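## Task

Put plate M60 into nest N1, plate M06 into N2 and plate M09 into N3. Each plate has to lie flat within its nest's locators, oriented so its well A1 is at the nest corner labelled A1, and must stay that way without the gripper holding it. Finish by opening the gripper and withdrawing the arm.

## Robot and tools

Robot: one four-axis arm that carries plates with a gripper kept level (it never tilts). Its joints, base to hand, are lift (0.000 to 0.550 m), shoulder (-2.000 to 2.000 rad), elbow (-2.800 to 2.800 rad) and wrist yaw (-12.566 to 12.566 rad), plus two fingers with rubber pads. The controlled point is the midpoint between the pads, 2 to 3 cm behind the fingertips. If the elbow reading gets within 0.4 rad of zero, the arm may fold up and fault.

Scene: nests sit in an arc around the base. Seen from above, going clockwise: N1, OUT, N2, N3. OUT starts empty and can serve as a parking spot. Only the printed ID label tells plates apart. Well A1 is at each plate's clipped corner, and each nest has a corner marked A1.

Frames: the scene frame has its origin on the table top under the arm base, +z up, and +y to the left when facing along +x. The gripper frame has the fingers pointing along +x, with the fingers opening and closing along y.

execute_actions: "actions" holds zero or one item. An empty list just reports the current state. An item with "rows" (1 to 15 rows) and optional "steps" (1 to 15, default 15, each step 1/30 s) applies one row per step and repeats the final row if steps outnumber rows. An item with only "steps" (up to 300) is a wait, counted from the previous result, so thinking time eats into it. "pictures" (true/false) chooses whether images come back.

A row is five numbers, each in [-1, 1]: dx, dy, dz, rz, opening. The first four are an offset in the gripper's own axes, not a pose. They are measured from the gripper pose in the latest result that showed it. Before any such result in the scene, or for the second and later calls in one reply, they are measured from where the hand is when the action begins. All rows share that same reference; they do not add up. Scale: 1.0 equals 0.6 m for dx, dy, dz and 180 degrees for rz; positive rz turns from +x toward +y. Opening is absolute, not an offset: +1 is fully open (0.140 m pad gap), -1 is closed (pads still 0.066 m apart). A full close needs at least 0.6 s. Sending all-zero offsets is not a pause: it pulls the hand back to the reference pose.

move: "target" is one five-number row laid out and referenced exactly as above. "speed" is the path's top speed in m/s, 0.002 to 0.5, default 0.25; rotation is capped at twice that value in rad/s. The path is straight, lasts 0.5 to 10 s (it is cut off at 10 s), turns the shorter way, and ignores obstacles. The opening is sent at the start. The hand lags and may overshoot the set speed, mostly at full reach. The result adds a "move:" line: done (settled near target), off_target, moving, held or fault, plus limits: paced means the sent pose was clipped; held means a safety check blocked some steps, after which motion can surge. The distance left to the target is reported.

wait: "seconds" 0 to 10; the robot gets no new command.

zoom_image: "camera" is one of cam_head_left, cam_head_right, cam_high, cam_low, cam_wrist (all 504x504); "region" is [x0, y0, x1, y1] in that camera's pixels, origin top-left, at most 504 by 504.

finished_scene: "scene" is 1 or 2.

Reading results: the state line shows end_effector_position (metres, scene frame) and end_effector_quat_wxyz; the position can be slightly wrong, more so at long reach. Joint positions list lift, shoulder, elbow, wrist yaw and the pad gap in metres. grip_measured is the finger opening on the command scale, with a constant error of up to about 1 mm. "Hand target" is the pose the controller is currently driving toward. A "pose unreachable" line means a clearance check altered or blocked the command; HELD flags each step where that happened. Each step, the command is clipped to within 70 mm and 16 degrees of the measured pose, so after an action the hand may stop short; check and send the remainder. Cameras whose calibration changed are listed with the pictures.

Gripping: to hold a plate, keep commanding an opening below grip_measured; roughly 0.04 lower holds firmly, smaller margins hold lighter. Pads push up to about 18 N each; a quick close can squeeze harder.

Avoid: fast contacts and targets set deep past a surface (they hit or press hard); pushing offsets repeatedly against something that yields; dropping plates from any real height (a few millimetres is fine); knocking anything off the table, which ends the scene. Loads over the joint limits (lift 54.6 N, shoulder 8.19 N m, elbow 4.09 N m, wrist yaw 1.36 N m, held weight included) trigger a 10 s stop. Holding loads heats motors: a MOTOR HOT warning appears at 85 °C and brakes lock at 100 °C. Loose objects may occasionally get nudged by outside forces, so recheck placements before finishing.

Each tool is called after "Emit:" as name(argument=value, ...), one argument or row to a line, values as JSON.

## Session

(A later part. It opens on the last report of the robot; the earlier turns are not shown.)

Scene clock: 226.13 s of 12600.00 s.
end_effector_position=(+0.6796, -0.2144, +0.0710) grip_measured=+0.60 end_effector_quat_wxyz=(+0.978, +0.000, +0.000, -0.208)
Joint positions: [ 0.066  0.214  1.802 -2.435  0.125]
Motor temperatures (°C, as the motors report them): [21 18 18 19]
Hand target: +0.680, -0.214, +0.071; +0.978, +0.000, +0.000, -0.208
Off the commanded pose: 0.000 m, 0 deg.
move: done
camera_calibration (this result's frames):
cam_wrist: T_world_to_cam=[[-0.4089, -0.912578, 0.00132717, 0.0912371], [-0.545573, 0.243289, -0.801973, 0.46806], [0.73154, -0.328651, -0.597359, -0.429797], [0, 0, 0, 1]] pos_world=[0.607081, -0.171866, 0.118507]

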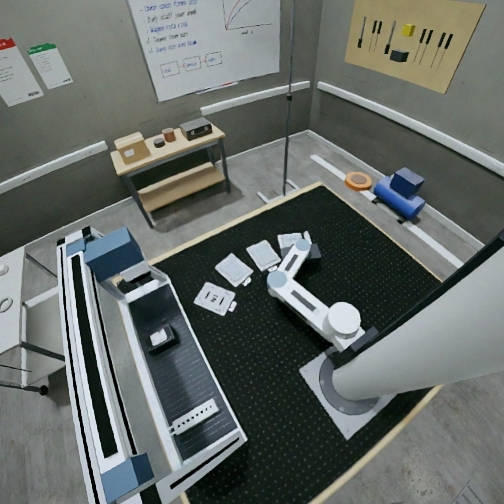

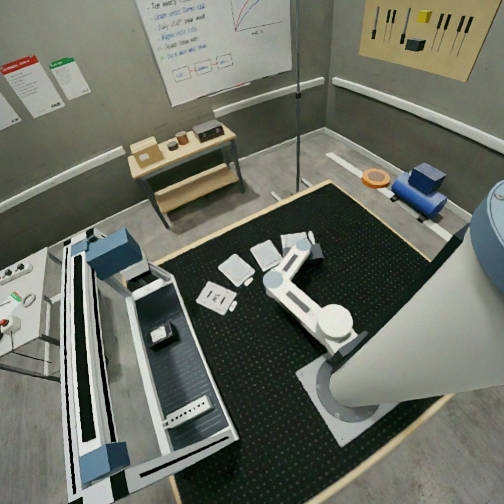

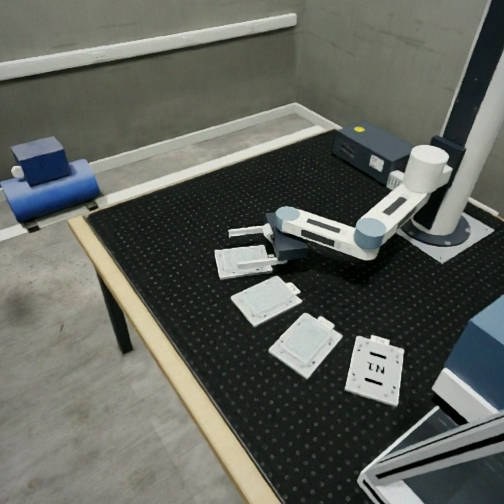

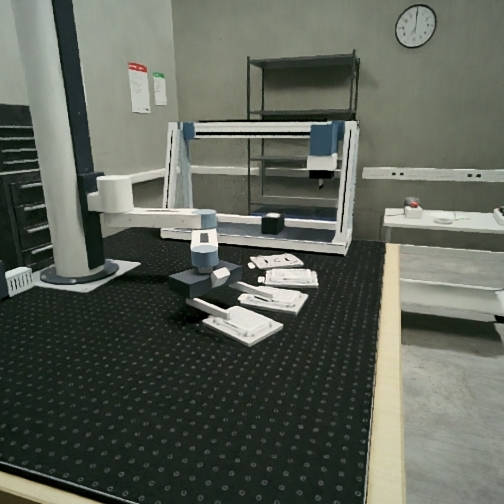

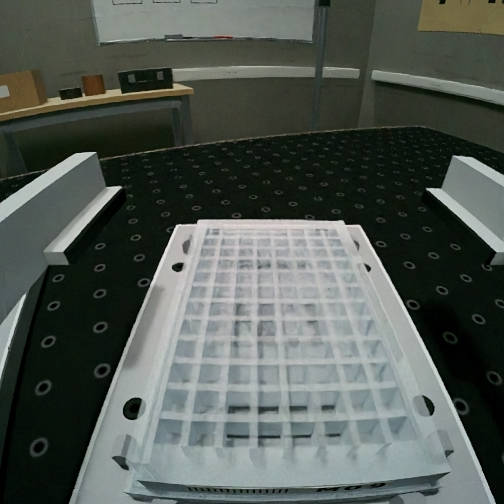

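Emit:
move(
  target=[-0.1775,0.566,0,0.2142,0.6],
  speed=0.3,
)

Emit:
move(
  target=[0,0,-0.063,0,0.3],
  speed=0.08,
)

Scene clock: 232.63 s of 12600.00 s.
end_effector_position=(+0.7209, +0.1393, +0.0710) grip_measured=+0.60 end_effector_quat_wxyz=(+0.992, +0.000, +0.000, +0.127)
Joint positions: [ 0.066  0.815  1.899 -2.46   0.125]
Motor temperatures (°C, as the motors report them): [21 18 17 19]
Hand target: +0.721, +0.139, +0.071; +0.992, +0.000, +0.000, +0.126
Off the commanded pose: 0.000 m, 0 deg.
After step 90, 1.93 s passed at rest.
move: done
camera_calibration (this result's frames):
cam_wrist: T_world_to_cam=[[0.249669, -0.96833, 0.00132717, -0.0361338], [-0.578176, -0.150173, -0.801973, 0.482852], [0.776774, 0.19946, -0.597359, -0.449937], [0, 0, 0, 1]] pos_world=[0.637695, 0.127267, 0.118508]

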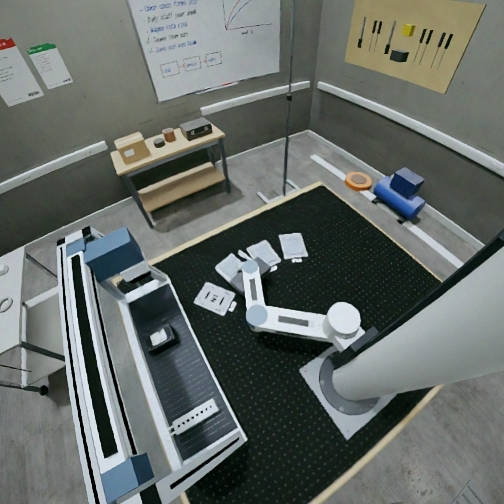

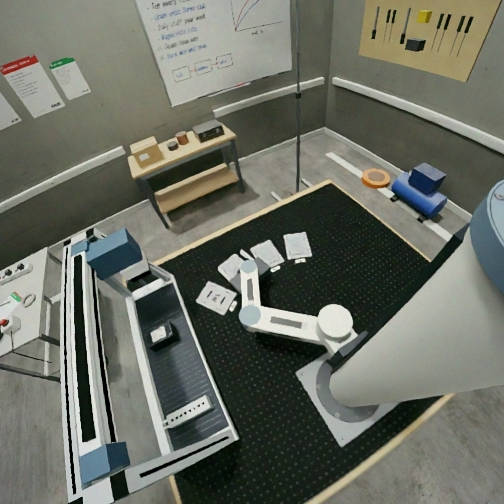

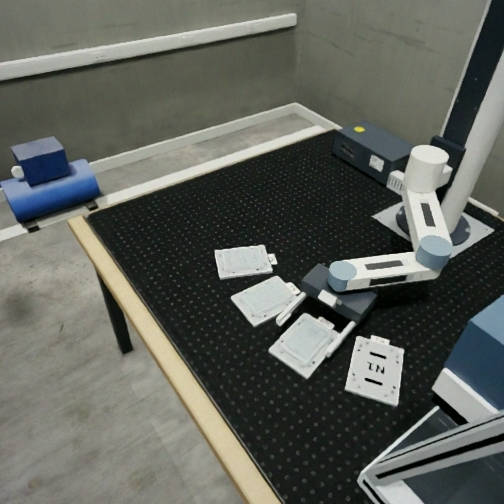

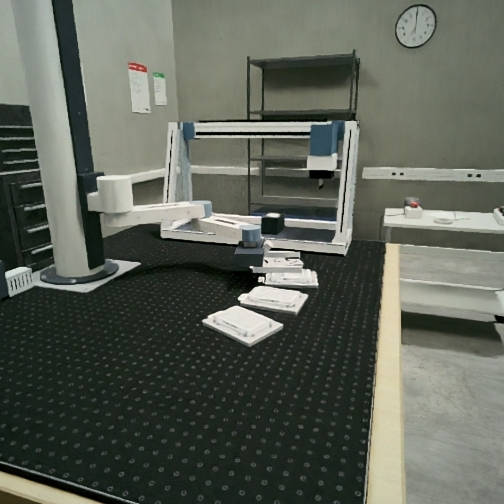

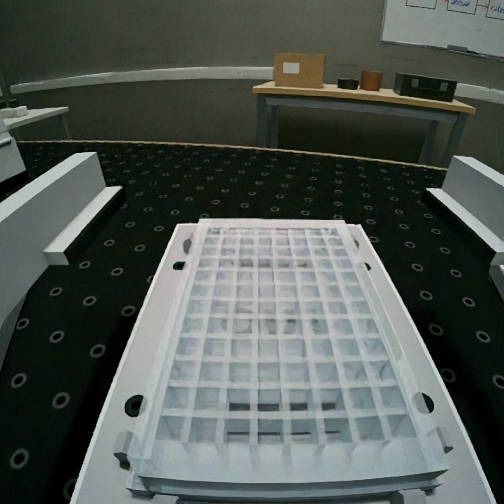

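Scene clock: 233.40 s of 12600.00 s.
end_effector_position=(+0.7209, +0.1393, +0.0332) grip_measured=+0.30 end_effector_quat_wxyz=(+0.992, +0.000, +0.000, +0.127)
Joint positions: [ 0.028  0.815  1.899 -2.46   0.114]
Motor temperatures (°C, as the motors report them): [21 18 17 19]
Hand target: +0.721, +0.139, +0.033; +0.992, +0.000, +0.000, +0.127
Off the commanded pose: 0.000 m, 0 deg.
move: done
camera_calibration (this result's frames):
cam_wrist: T_world_to_cam=[[0.249634, -0.968339, 0.00132717, -0.0360679], [-0.578182, -0.150152, -0.801973, 0.452503], [0.776781, 0.199432, -0.597359, -0.47254], [0, 0, 0, 1]] pos_world=[0.637692, 0.127258, 0.0806665]

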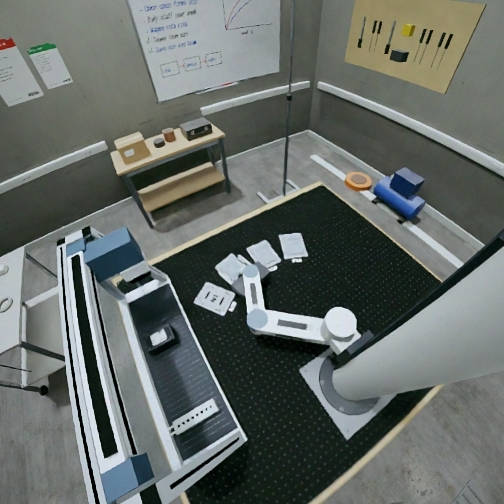

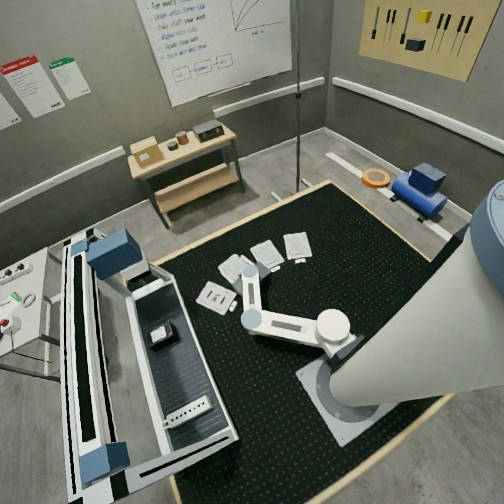

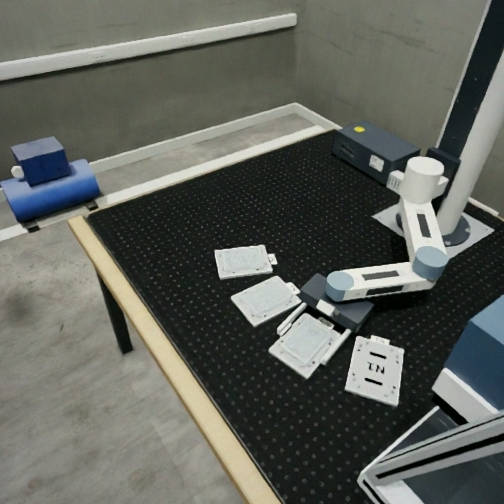

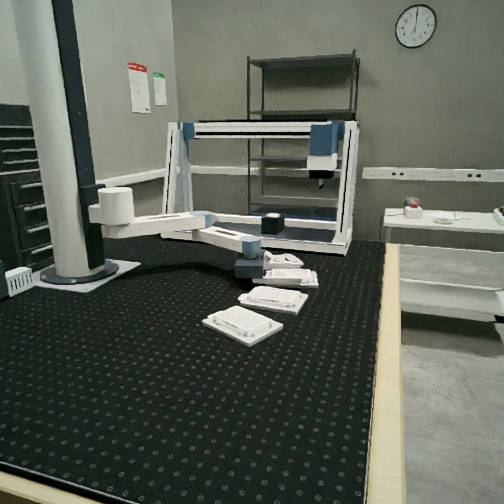

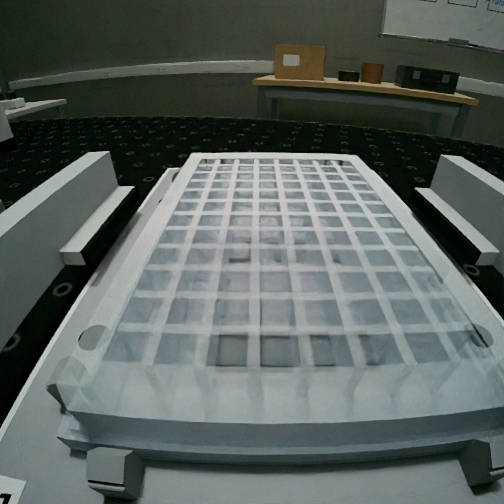

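Emit:
move(
  target=[0.001,-0.0007,0,0,-0.4],
  speed=0.03,
)

Emit:
move(
  target=[0,0,0,0,-0.6],
  speed=0.05,
)

Scene clock: 239.37 s of 12600.00 s.
end_effector_position=(+0.7216, +0.1391, +0.0332) grip_measured=-0.40 end_effector_quat_wxyz=(+0.992, +0.000, +0.000, +0.127)
Joint positions: [ 0.028  0.812  1.903 -2.461  0.088]
Motor temperatures (°C, as the motors report them): [21 18 17 19]
Hand target: +0.722, +0.139, +0.033; +0.992, +0.000, +0.000, +0.127
Off the commanded pose: 0.000 m, 0 deg.
After step 90, 2.27 s passed at rest.
move: done
camera_calibration (this result's frames):
cam_wrist: T_world_to_cam=[[0.24996, -0.968255, 0.00132717, -0.0366417], [-0.578131, -0.150347, -0.801973, 0.452839], [0.776714, 0.199694, -0.597359, -0.472991], [0, 0, 0, 1]] pos_world=[0.638338, 0.127058, 0.0806675]

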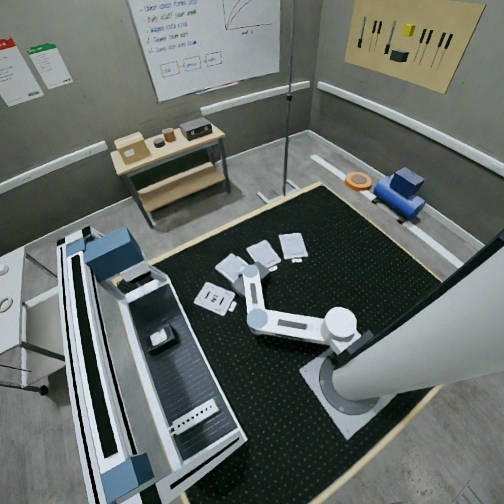

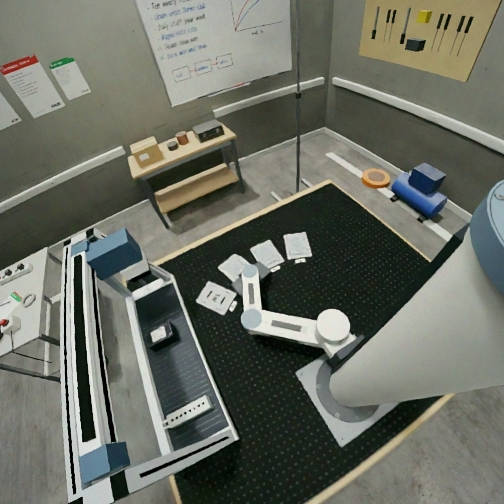

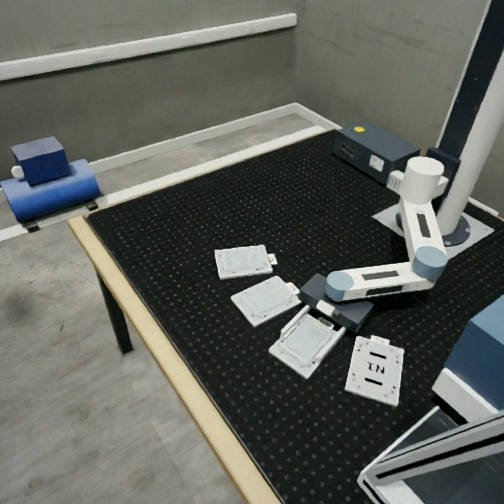

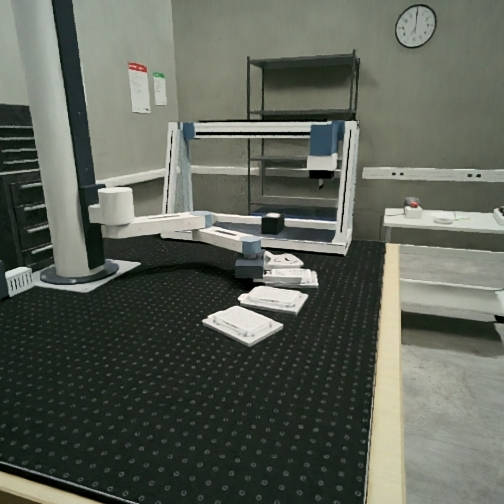

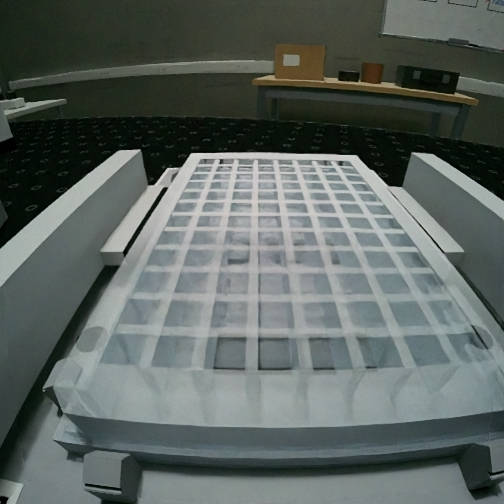

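Scene clock: 239.87 s of 12600.00 s.
end_effector_position=(+0.7216, +0.1391, +0.0332) grip_measured=-0.55 end_effector_quat_wxyz=(+0.992, +0.000, +0.000, +0.127)
Joint positions: [ 0.028  0.812  1.903 -2.461  0.083]
Motor temperatures (°C, as the motors report them): [21 18 17 19]
Hand target: +0.722, +0.139, +0.033; +0.992, +0.000, +0.000, +0.127
Off the commanded pose: 0.000 m, 0 deg.
move: done
camera_calibration (this result's frames):
cam_wrist: T_world_to_cam=[[0.249843, -0.968285, 0.00132717, -0.0365768], [-0.578149, -0.150277, -0.801973, 0.452856], [0.776738, 0.1996, -0.597359, -0.472979], [0, 0, 0, 1]] pos_world=[0.638337, 0.127044, 0.0806887]

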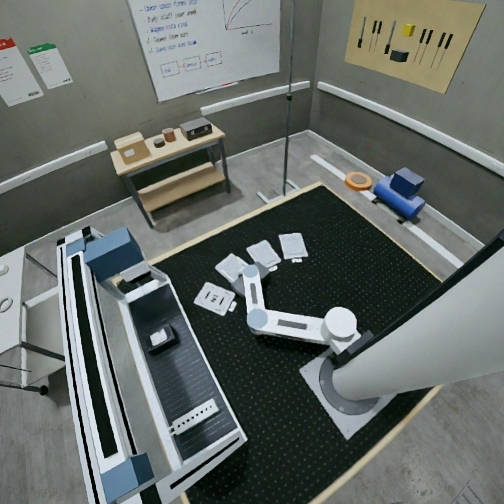

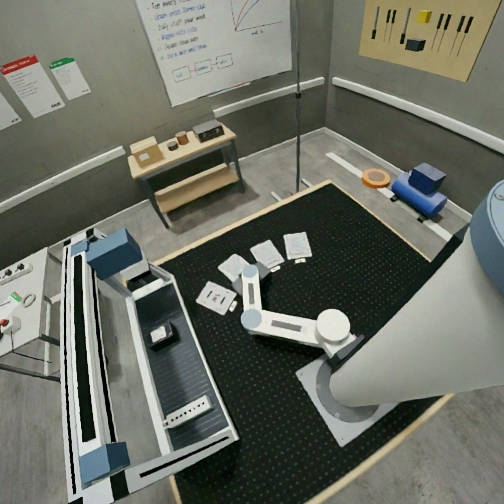

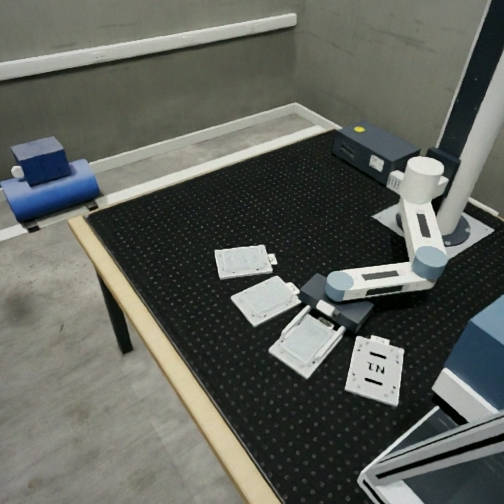

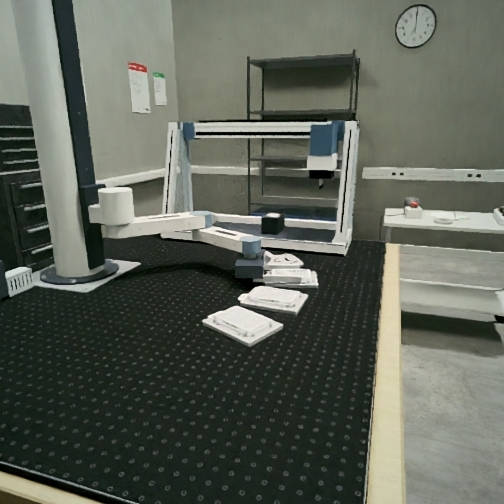

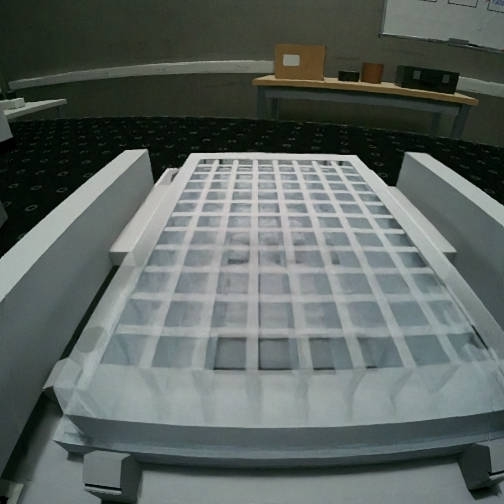

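Emit:
move(
  target=[0,0,0.065,0,-0.6],
  speed=0.12,
)

Emit:
move(
  target=[-0.0843,0.2949,0,0.105,-0.6],
  speed=0.25,
)

Emit:
move(
  target=[0,0,-0.05,0,-0.6],
  speed=0.06,
)

Scene clock: 245.73 s of 12600.00 s.
end_effector_position=(+0.7216, +0.1391, +0.0722) grip_measured=-0.55 end_effector_quat_wxyz=(+0.992, +0.000, +0.000, +0.127)
Joint positions: [ 0.067  0.812  1.903 -2.461  0.083]
Motor temperatures (°C, as the motors report them): [21 18 17 19]
Hand target: +0.722, +0.139, +0.072; +0.992, +0.000, +0.000, +0.127
Off the commanded pose: 0.000 m, 0 deg.
After step 90, 2.13 s passed at rest.
move: done
camera_calibration (this result's frames):
cam_wrist: T_world_to_cam=[[0.249885, -0.968275, 0.00132717, -0.036646], [-0.578143, -0.150302, -0.801973, 0.484159], [0.776729, 0.199633, -0.597359, -0.449668], [0, 0, 0, 1]] pos_world=[0.63834, 0.127055, 0.119718]

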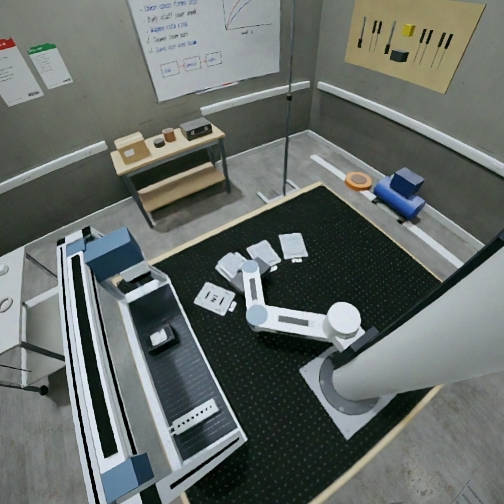

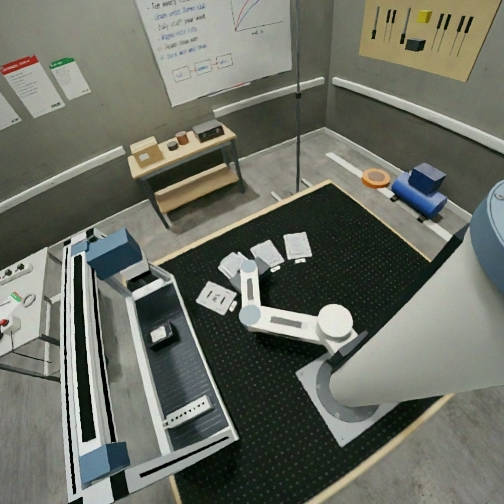

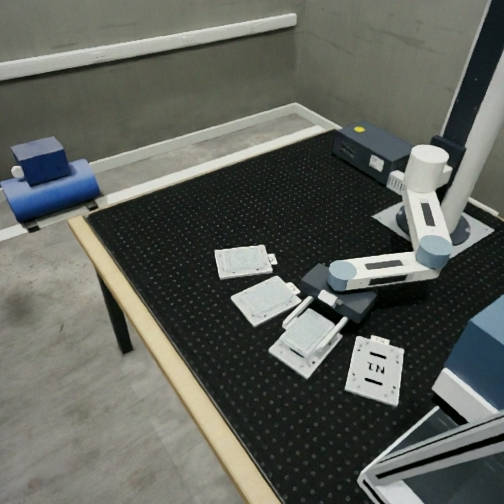

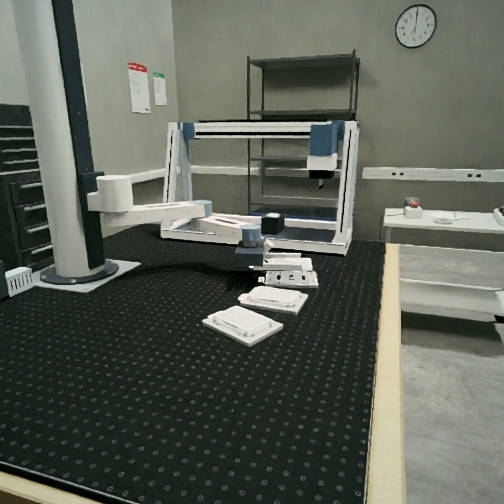

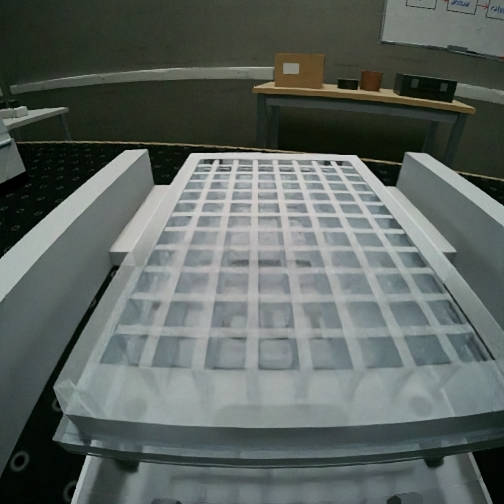

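Scene clock: 246.83 s of 12600.00 s.
end_effector_position=(+0.6281, +0.2979, +0.0722) grip_measured=-0.55 end_effector_quat_wxyz=(+0.958, +0.000, +0.000, +0.288)
Joint positions: [ 0.067  1.206  1.764 -2.386  0.083]
Motor temperatures (°C, as the motors report them): [21 18 17 19]
Hand target: +0.628, +0.298, +0.072; +0.958, +0.000, +0.000, +0.288
Off the commanded pose: 0.000 m, 0 deg.
move: done
camera_calibration (this result's frames):
cam_wrist: T_world_to_cam=[[0.550636, -0.834744, 0.00132717, -0.0882345], [-0.498057, -0.329816, -0.801973, 0.457168], [0.66988, 0.440934, -0.597359, -0.413547], [0, 0, 0, 1]] pos_world=[0.553308, 0.259475, 0.119717]

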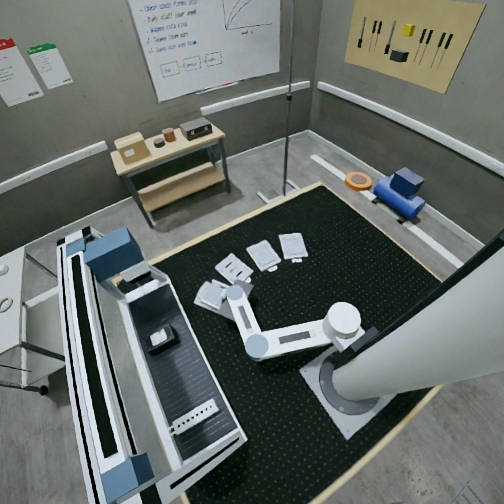

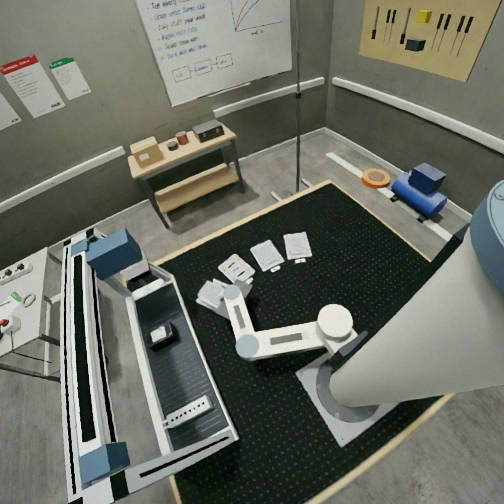

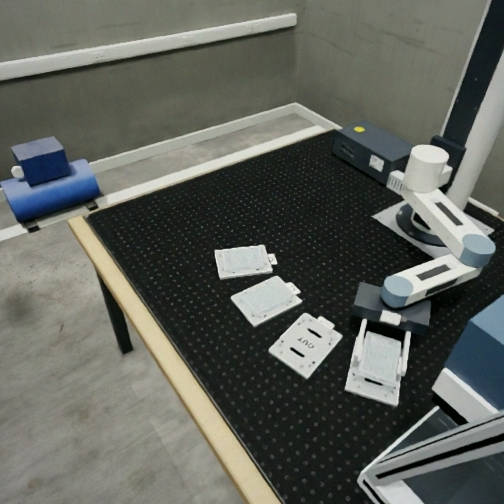

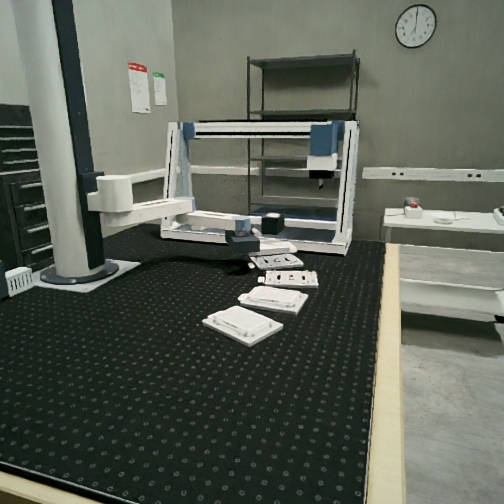

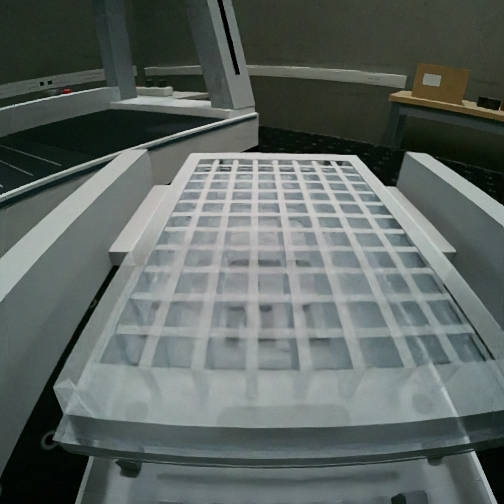

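Scene clock: 247.60 s of 12600.00 s.
end_effector_position=(+0.6281, +0.2979, +0.0422) grip_measured=-0.55 end_effector_quat_wxyz=(+0.958, +0.000, +0.000, +0.288)
Joint positions: [ 0.037  1.206  1.764 -2.386  0.083]
Motor temperatures (°C, as the motors report them): [21 18 17 19]
Hand target: +0.628, +0.298, +0.042; +0.958, +0.000, +0.000, +0.288
Off the commanded pose: 0.000 m, 0 deg.
move: done
camera_calibration (this result's frames):
cam_wrist: T_world_to_cam=[[0.550627, -0.83475, 0.00132717, -0.0881891], [-0.498061, -0.329811, -0.801973, 0.433064], [0.669885, 0.440927, -0.597359, -0.4315], [0, 0, 0, 1]] pos_world=[0.553307, 0.259473, 0.0896625]

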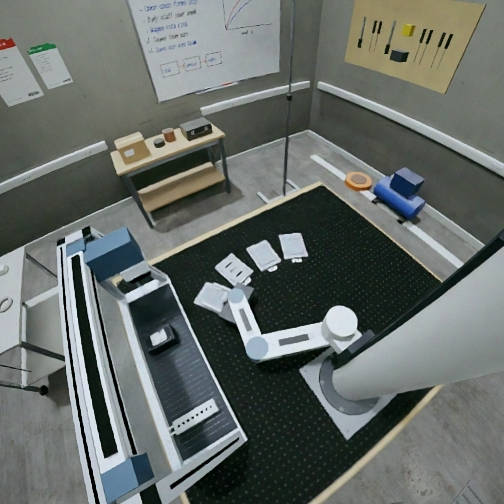

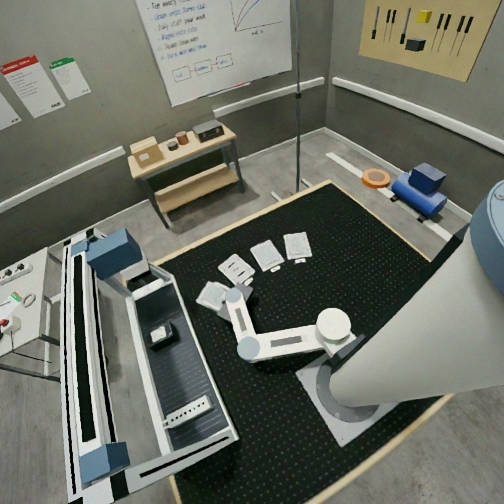

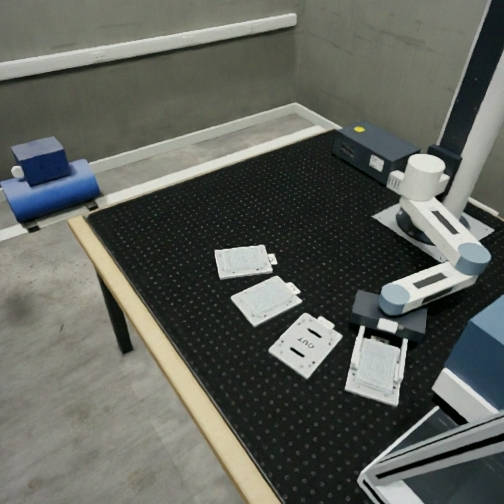

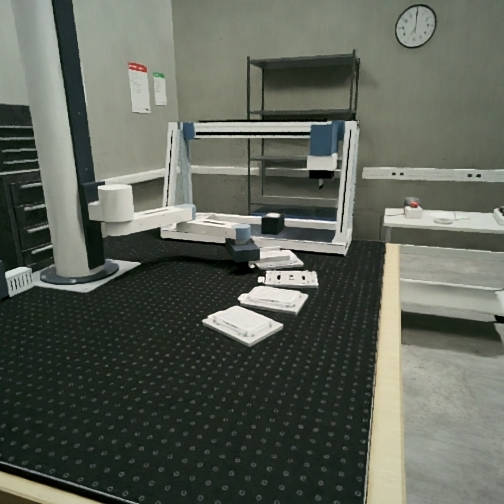

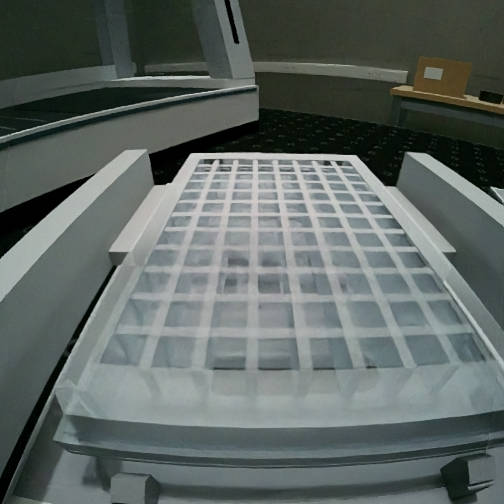

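Emit:
move(
  target=[0.0005,-0.001,-0.006,0,-0.6],
  speed=0.015,
)

Emit:
move(
  target=[0,0,-0.0068,0,-0.6],
  speed=0.01,
)

Scene clock: 256.60 s of 12600.00 s.
end_effector_position=(+0.6283, +0.2979, +0.0387) grip_measured=-0.55 end_effector_quat_wxyz=(+0.957, +0.000, +0.000, +0.290)
Joint positions: [ 0.034  1.204  1.765 -2.38   0.083]
Motor temperatures (°C, as the motors report them): [21 18 17 19]
Hand target: +0.629, +0.298, +0.039; +0.958, +0.000, +0.000, +0.288
Off the commanded pose: 0.001 m, 0 deg.
After step 90, 5.30 s passed at rest.
move: done
camera_calibration (this result's frames):
cam_wrist: T_world_to_cam=[[0.554144, -0.83242, 0.00132717, -0.0911249], [-0.496665, -0.33191, -0.801973, 0.430142], [0.668018, 0.443749, -0.597359, -0.433345], [0, 0, 0, 1]] pos_world=[0.553615, 0.25921, 0.0862209]

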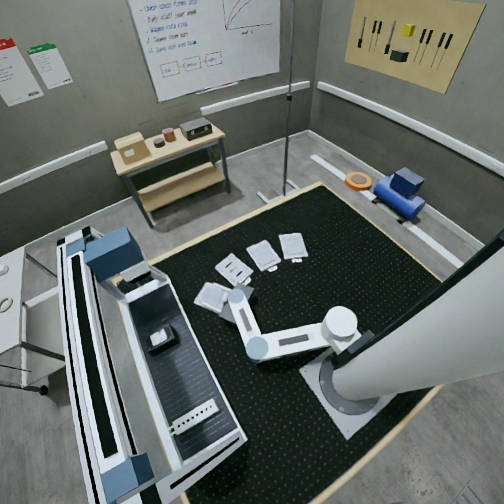

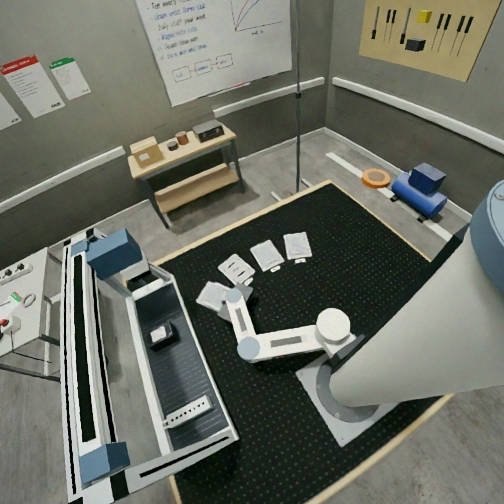

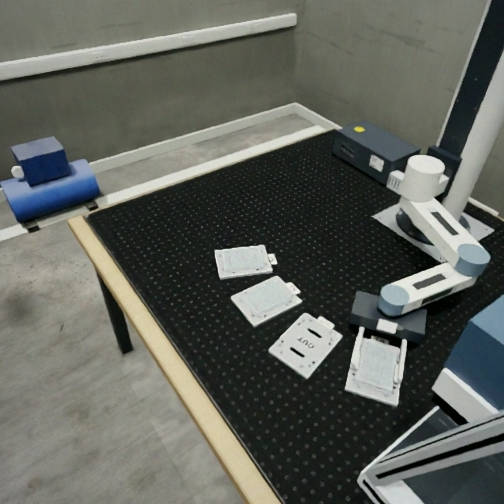

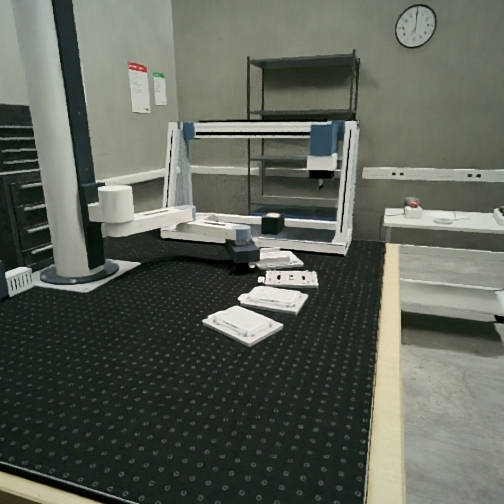

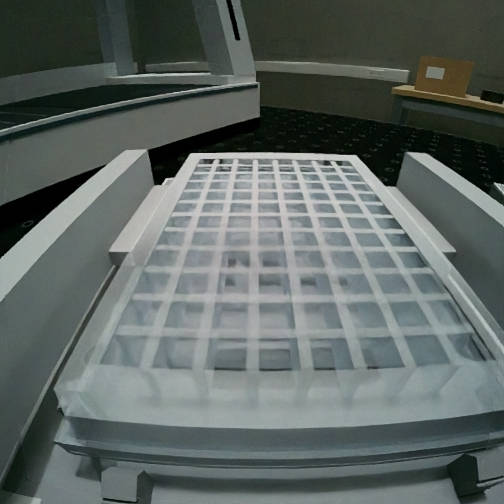

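Scene clock: 257.30 s of 12600.00 s.
end_effector_position=(+0.6280, +0.2979, +0.0348) grip_measured=-0.55 end_effector_quat_wxyz=(+0.956, +0.000, +0.000, +0.292)
Joint positions: [ 0.03   1.204  1.764 -2.375  0.083]
Motor temperatures (°C, as the motors report them): [21 18 17 19]
Hand target: +0.628, +0.298, +0.035; +0.957, +0.000, +0.000, +0.290
Off the commanded pose: 0.000 m, 0 deg.
move: done
camera_calibration (this result's frames):
cam_wrist: T_world_to_cam=[[0.557018, -0.830499, 0.00132717, -0.0934255], [-0.495514, -0.333624, -0.801973, 0.426646], [0.666481, 0.446056, -0.597359, -0.435215], [0, 0, 0, 1]] pos_world=[0.553511, 0.25888, 0.0823032]

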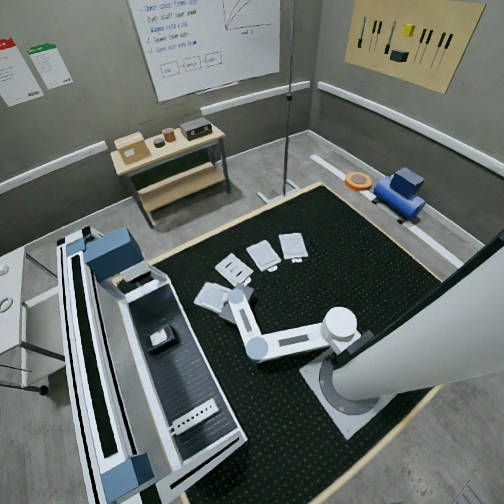

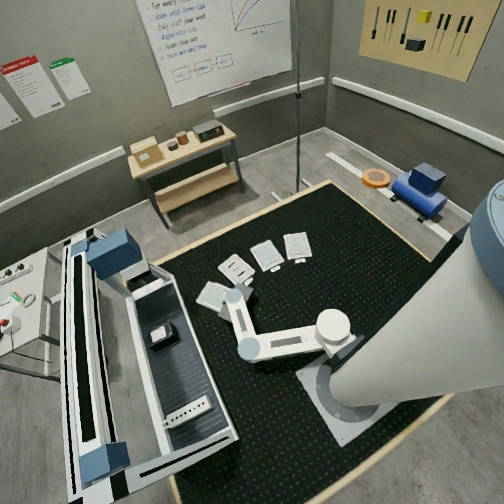

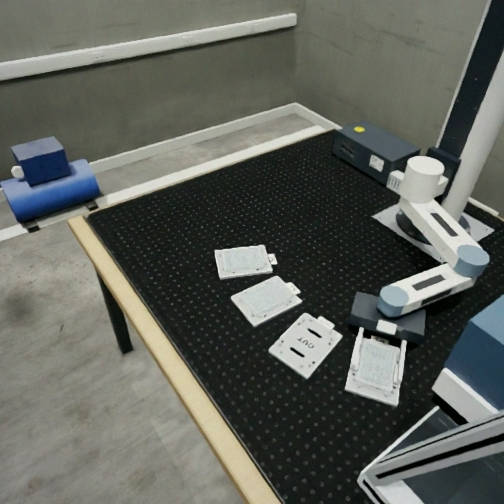

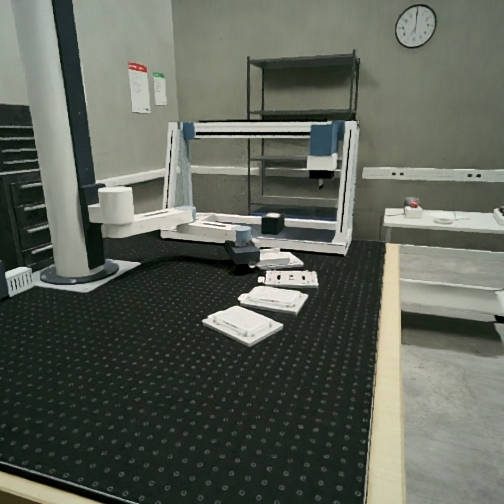

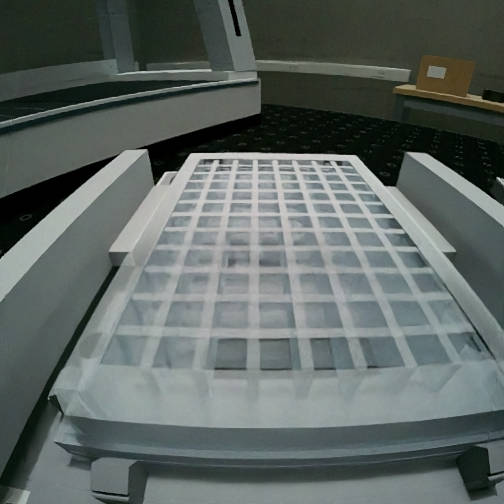

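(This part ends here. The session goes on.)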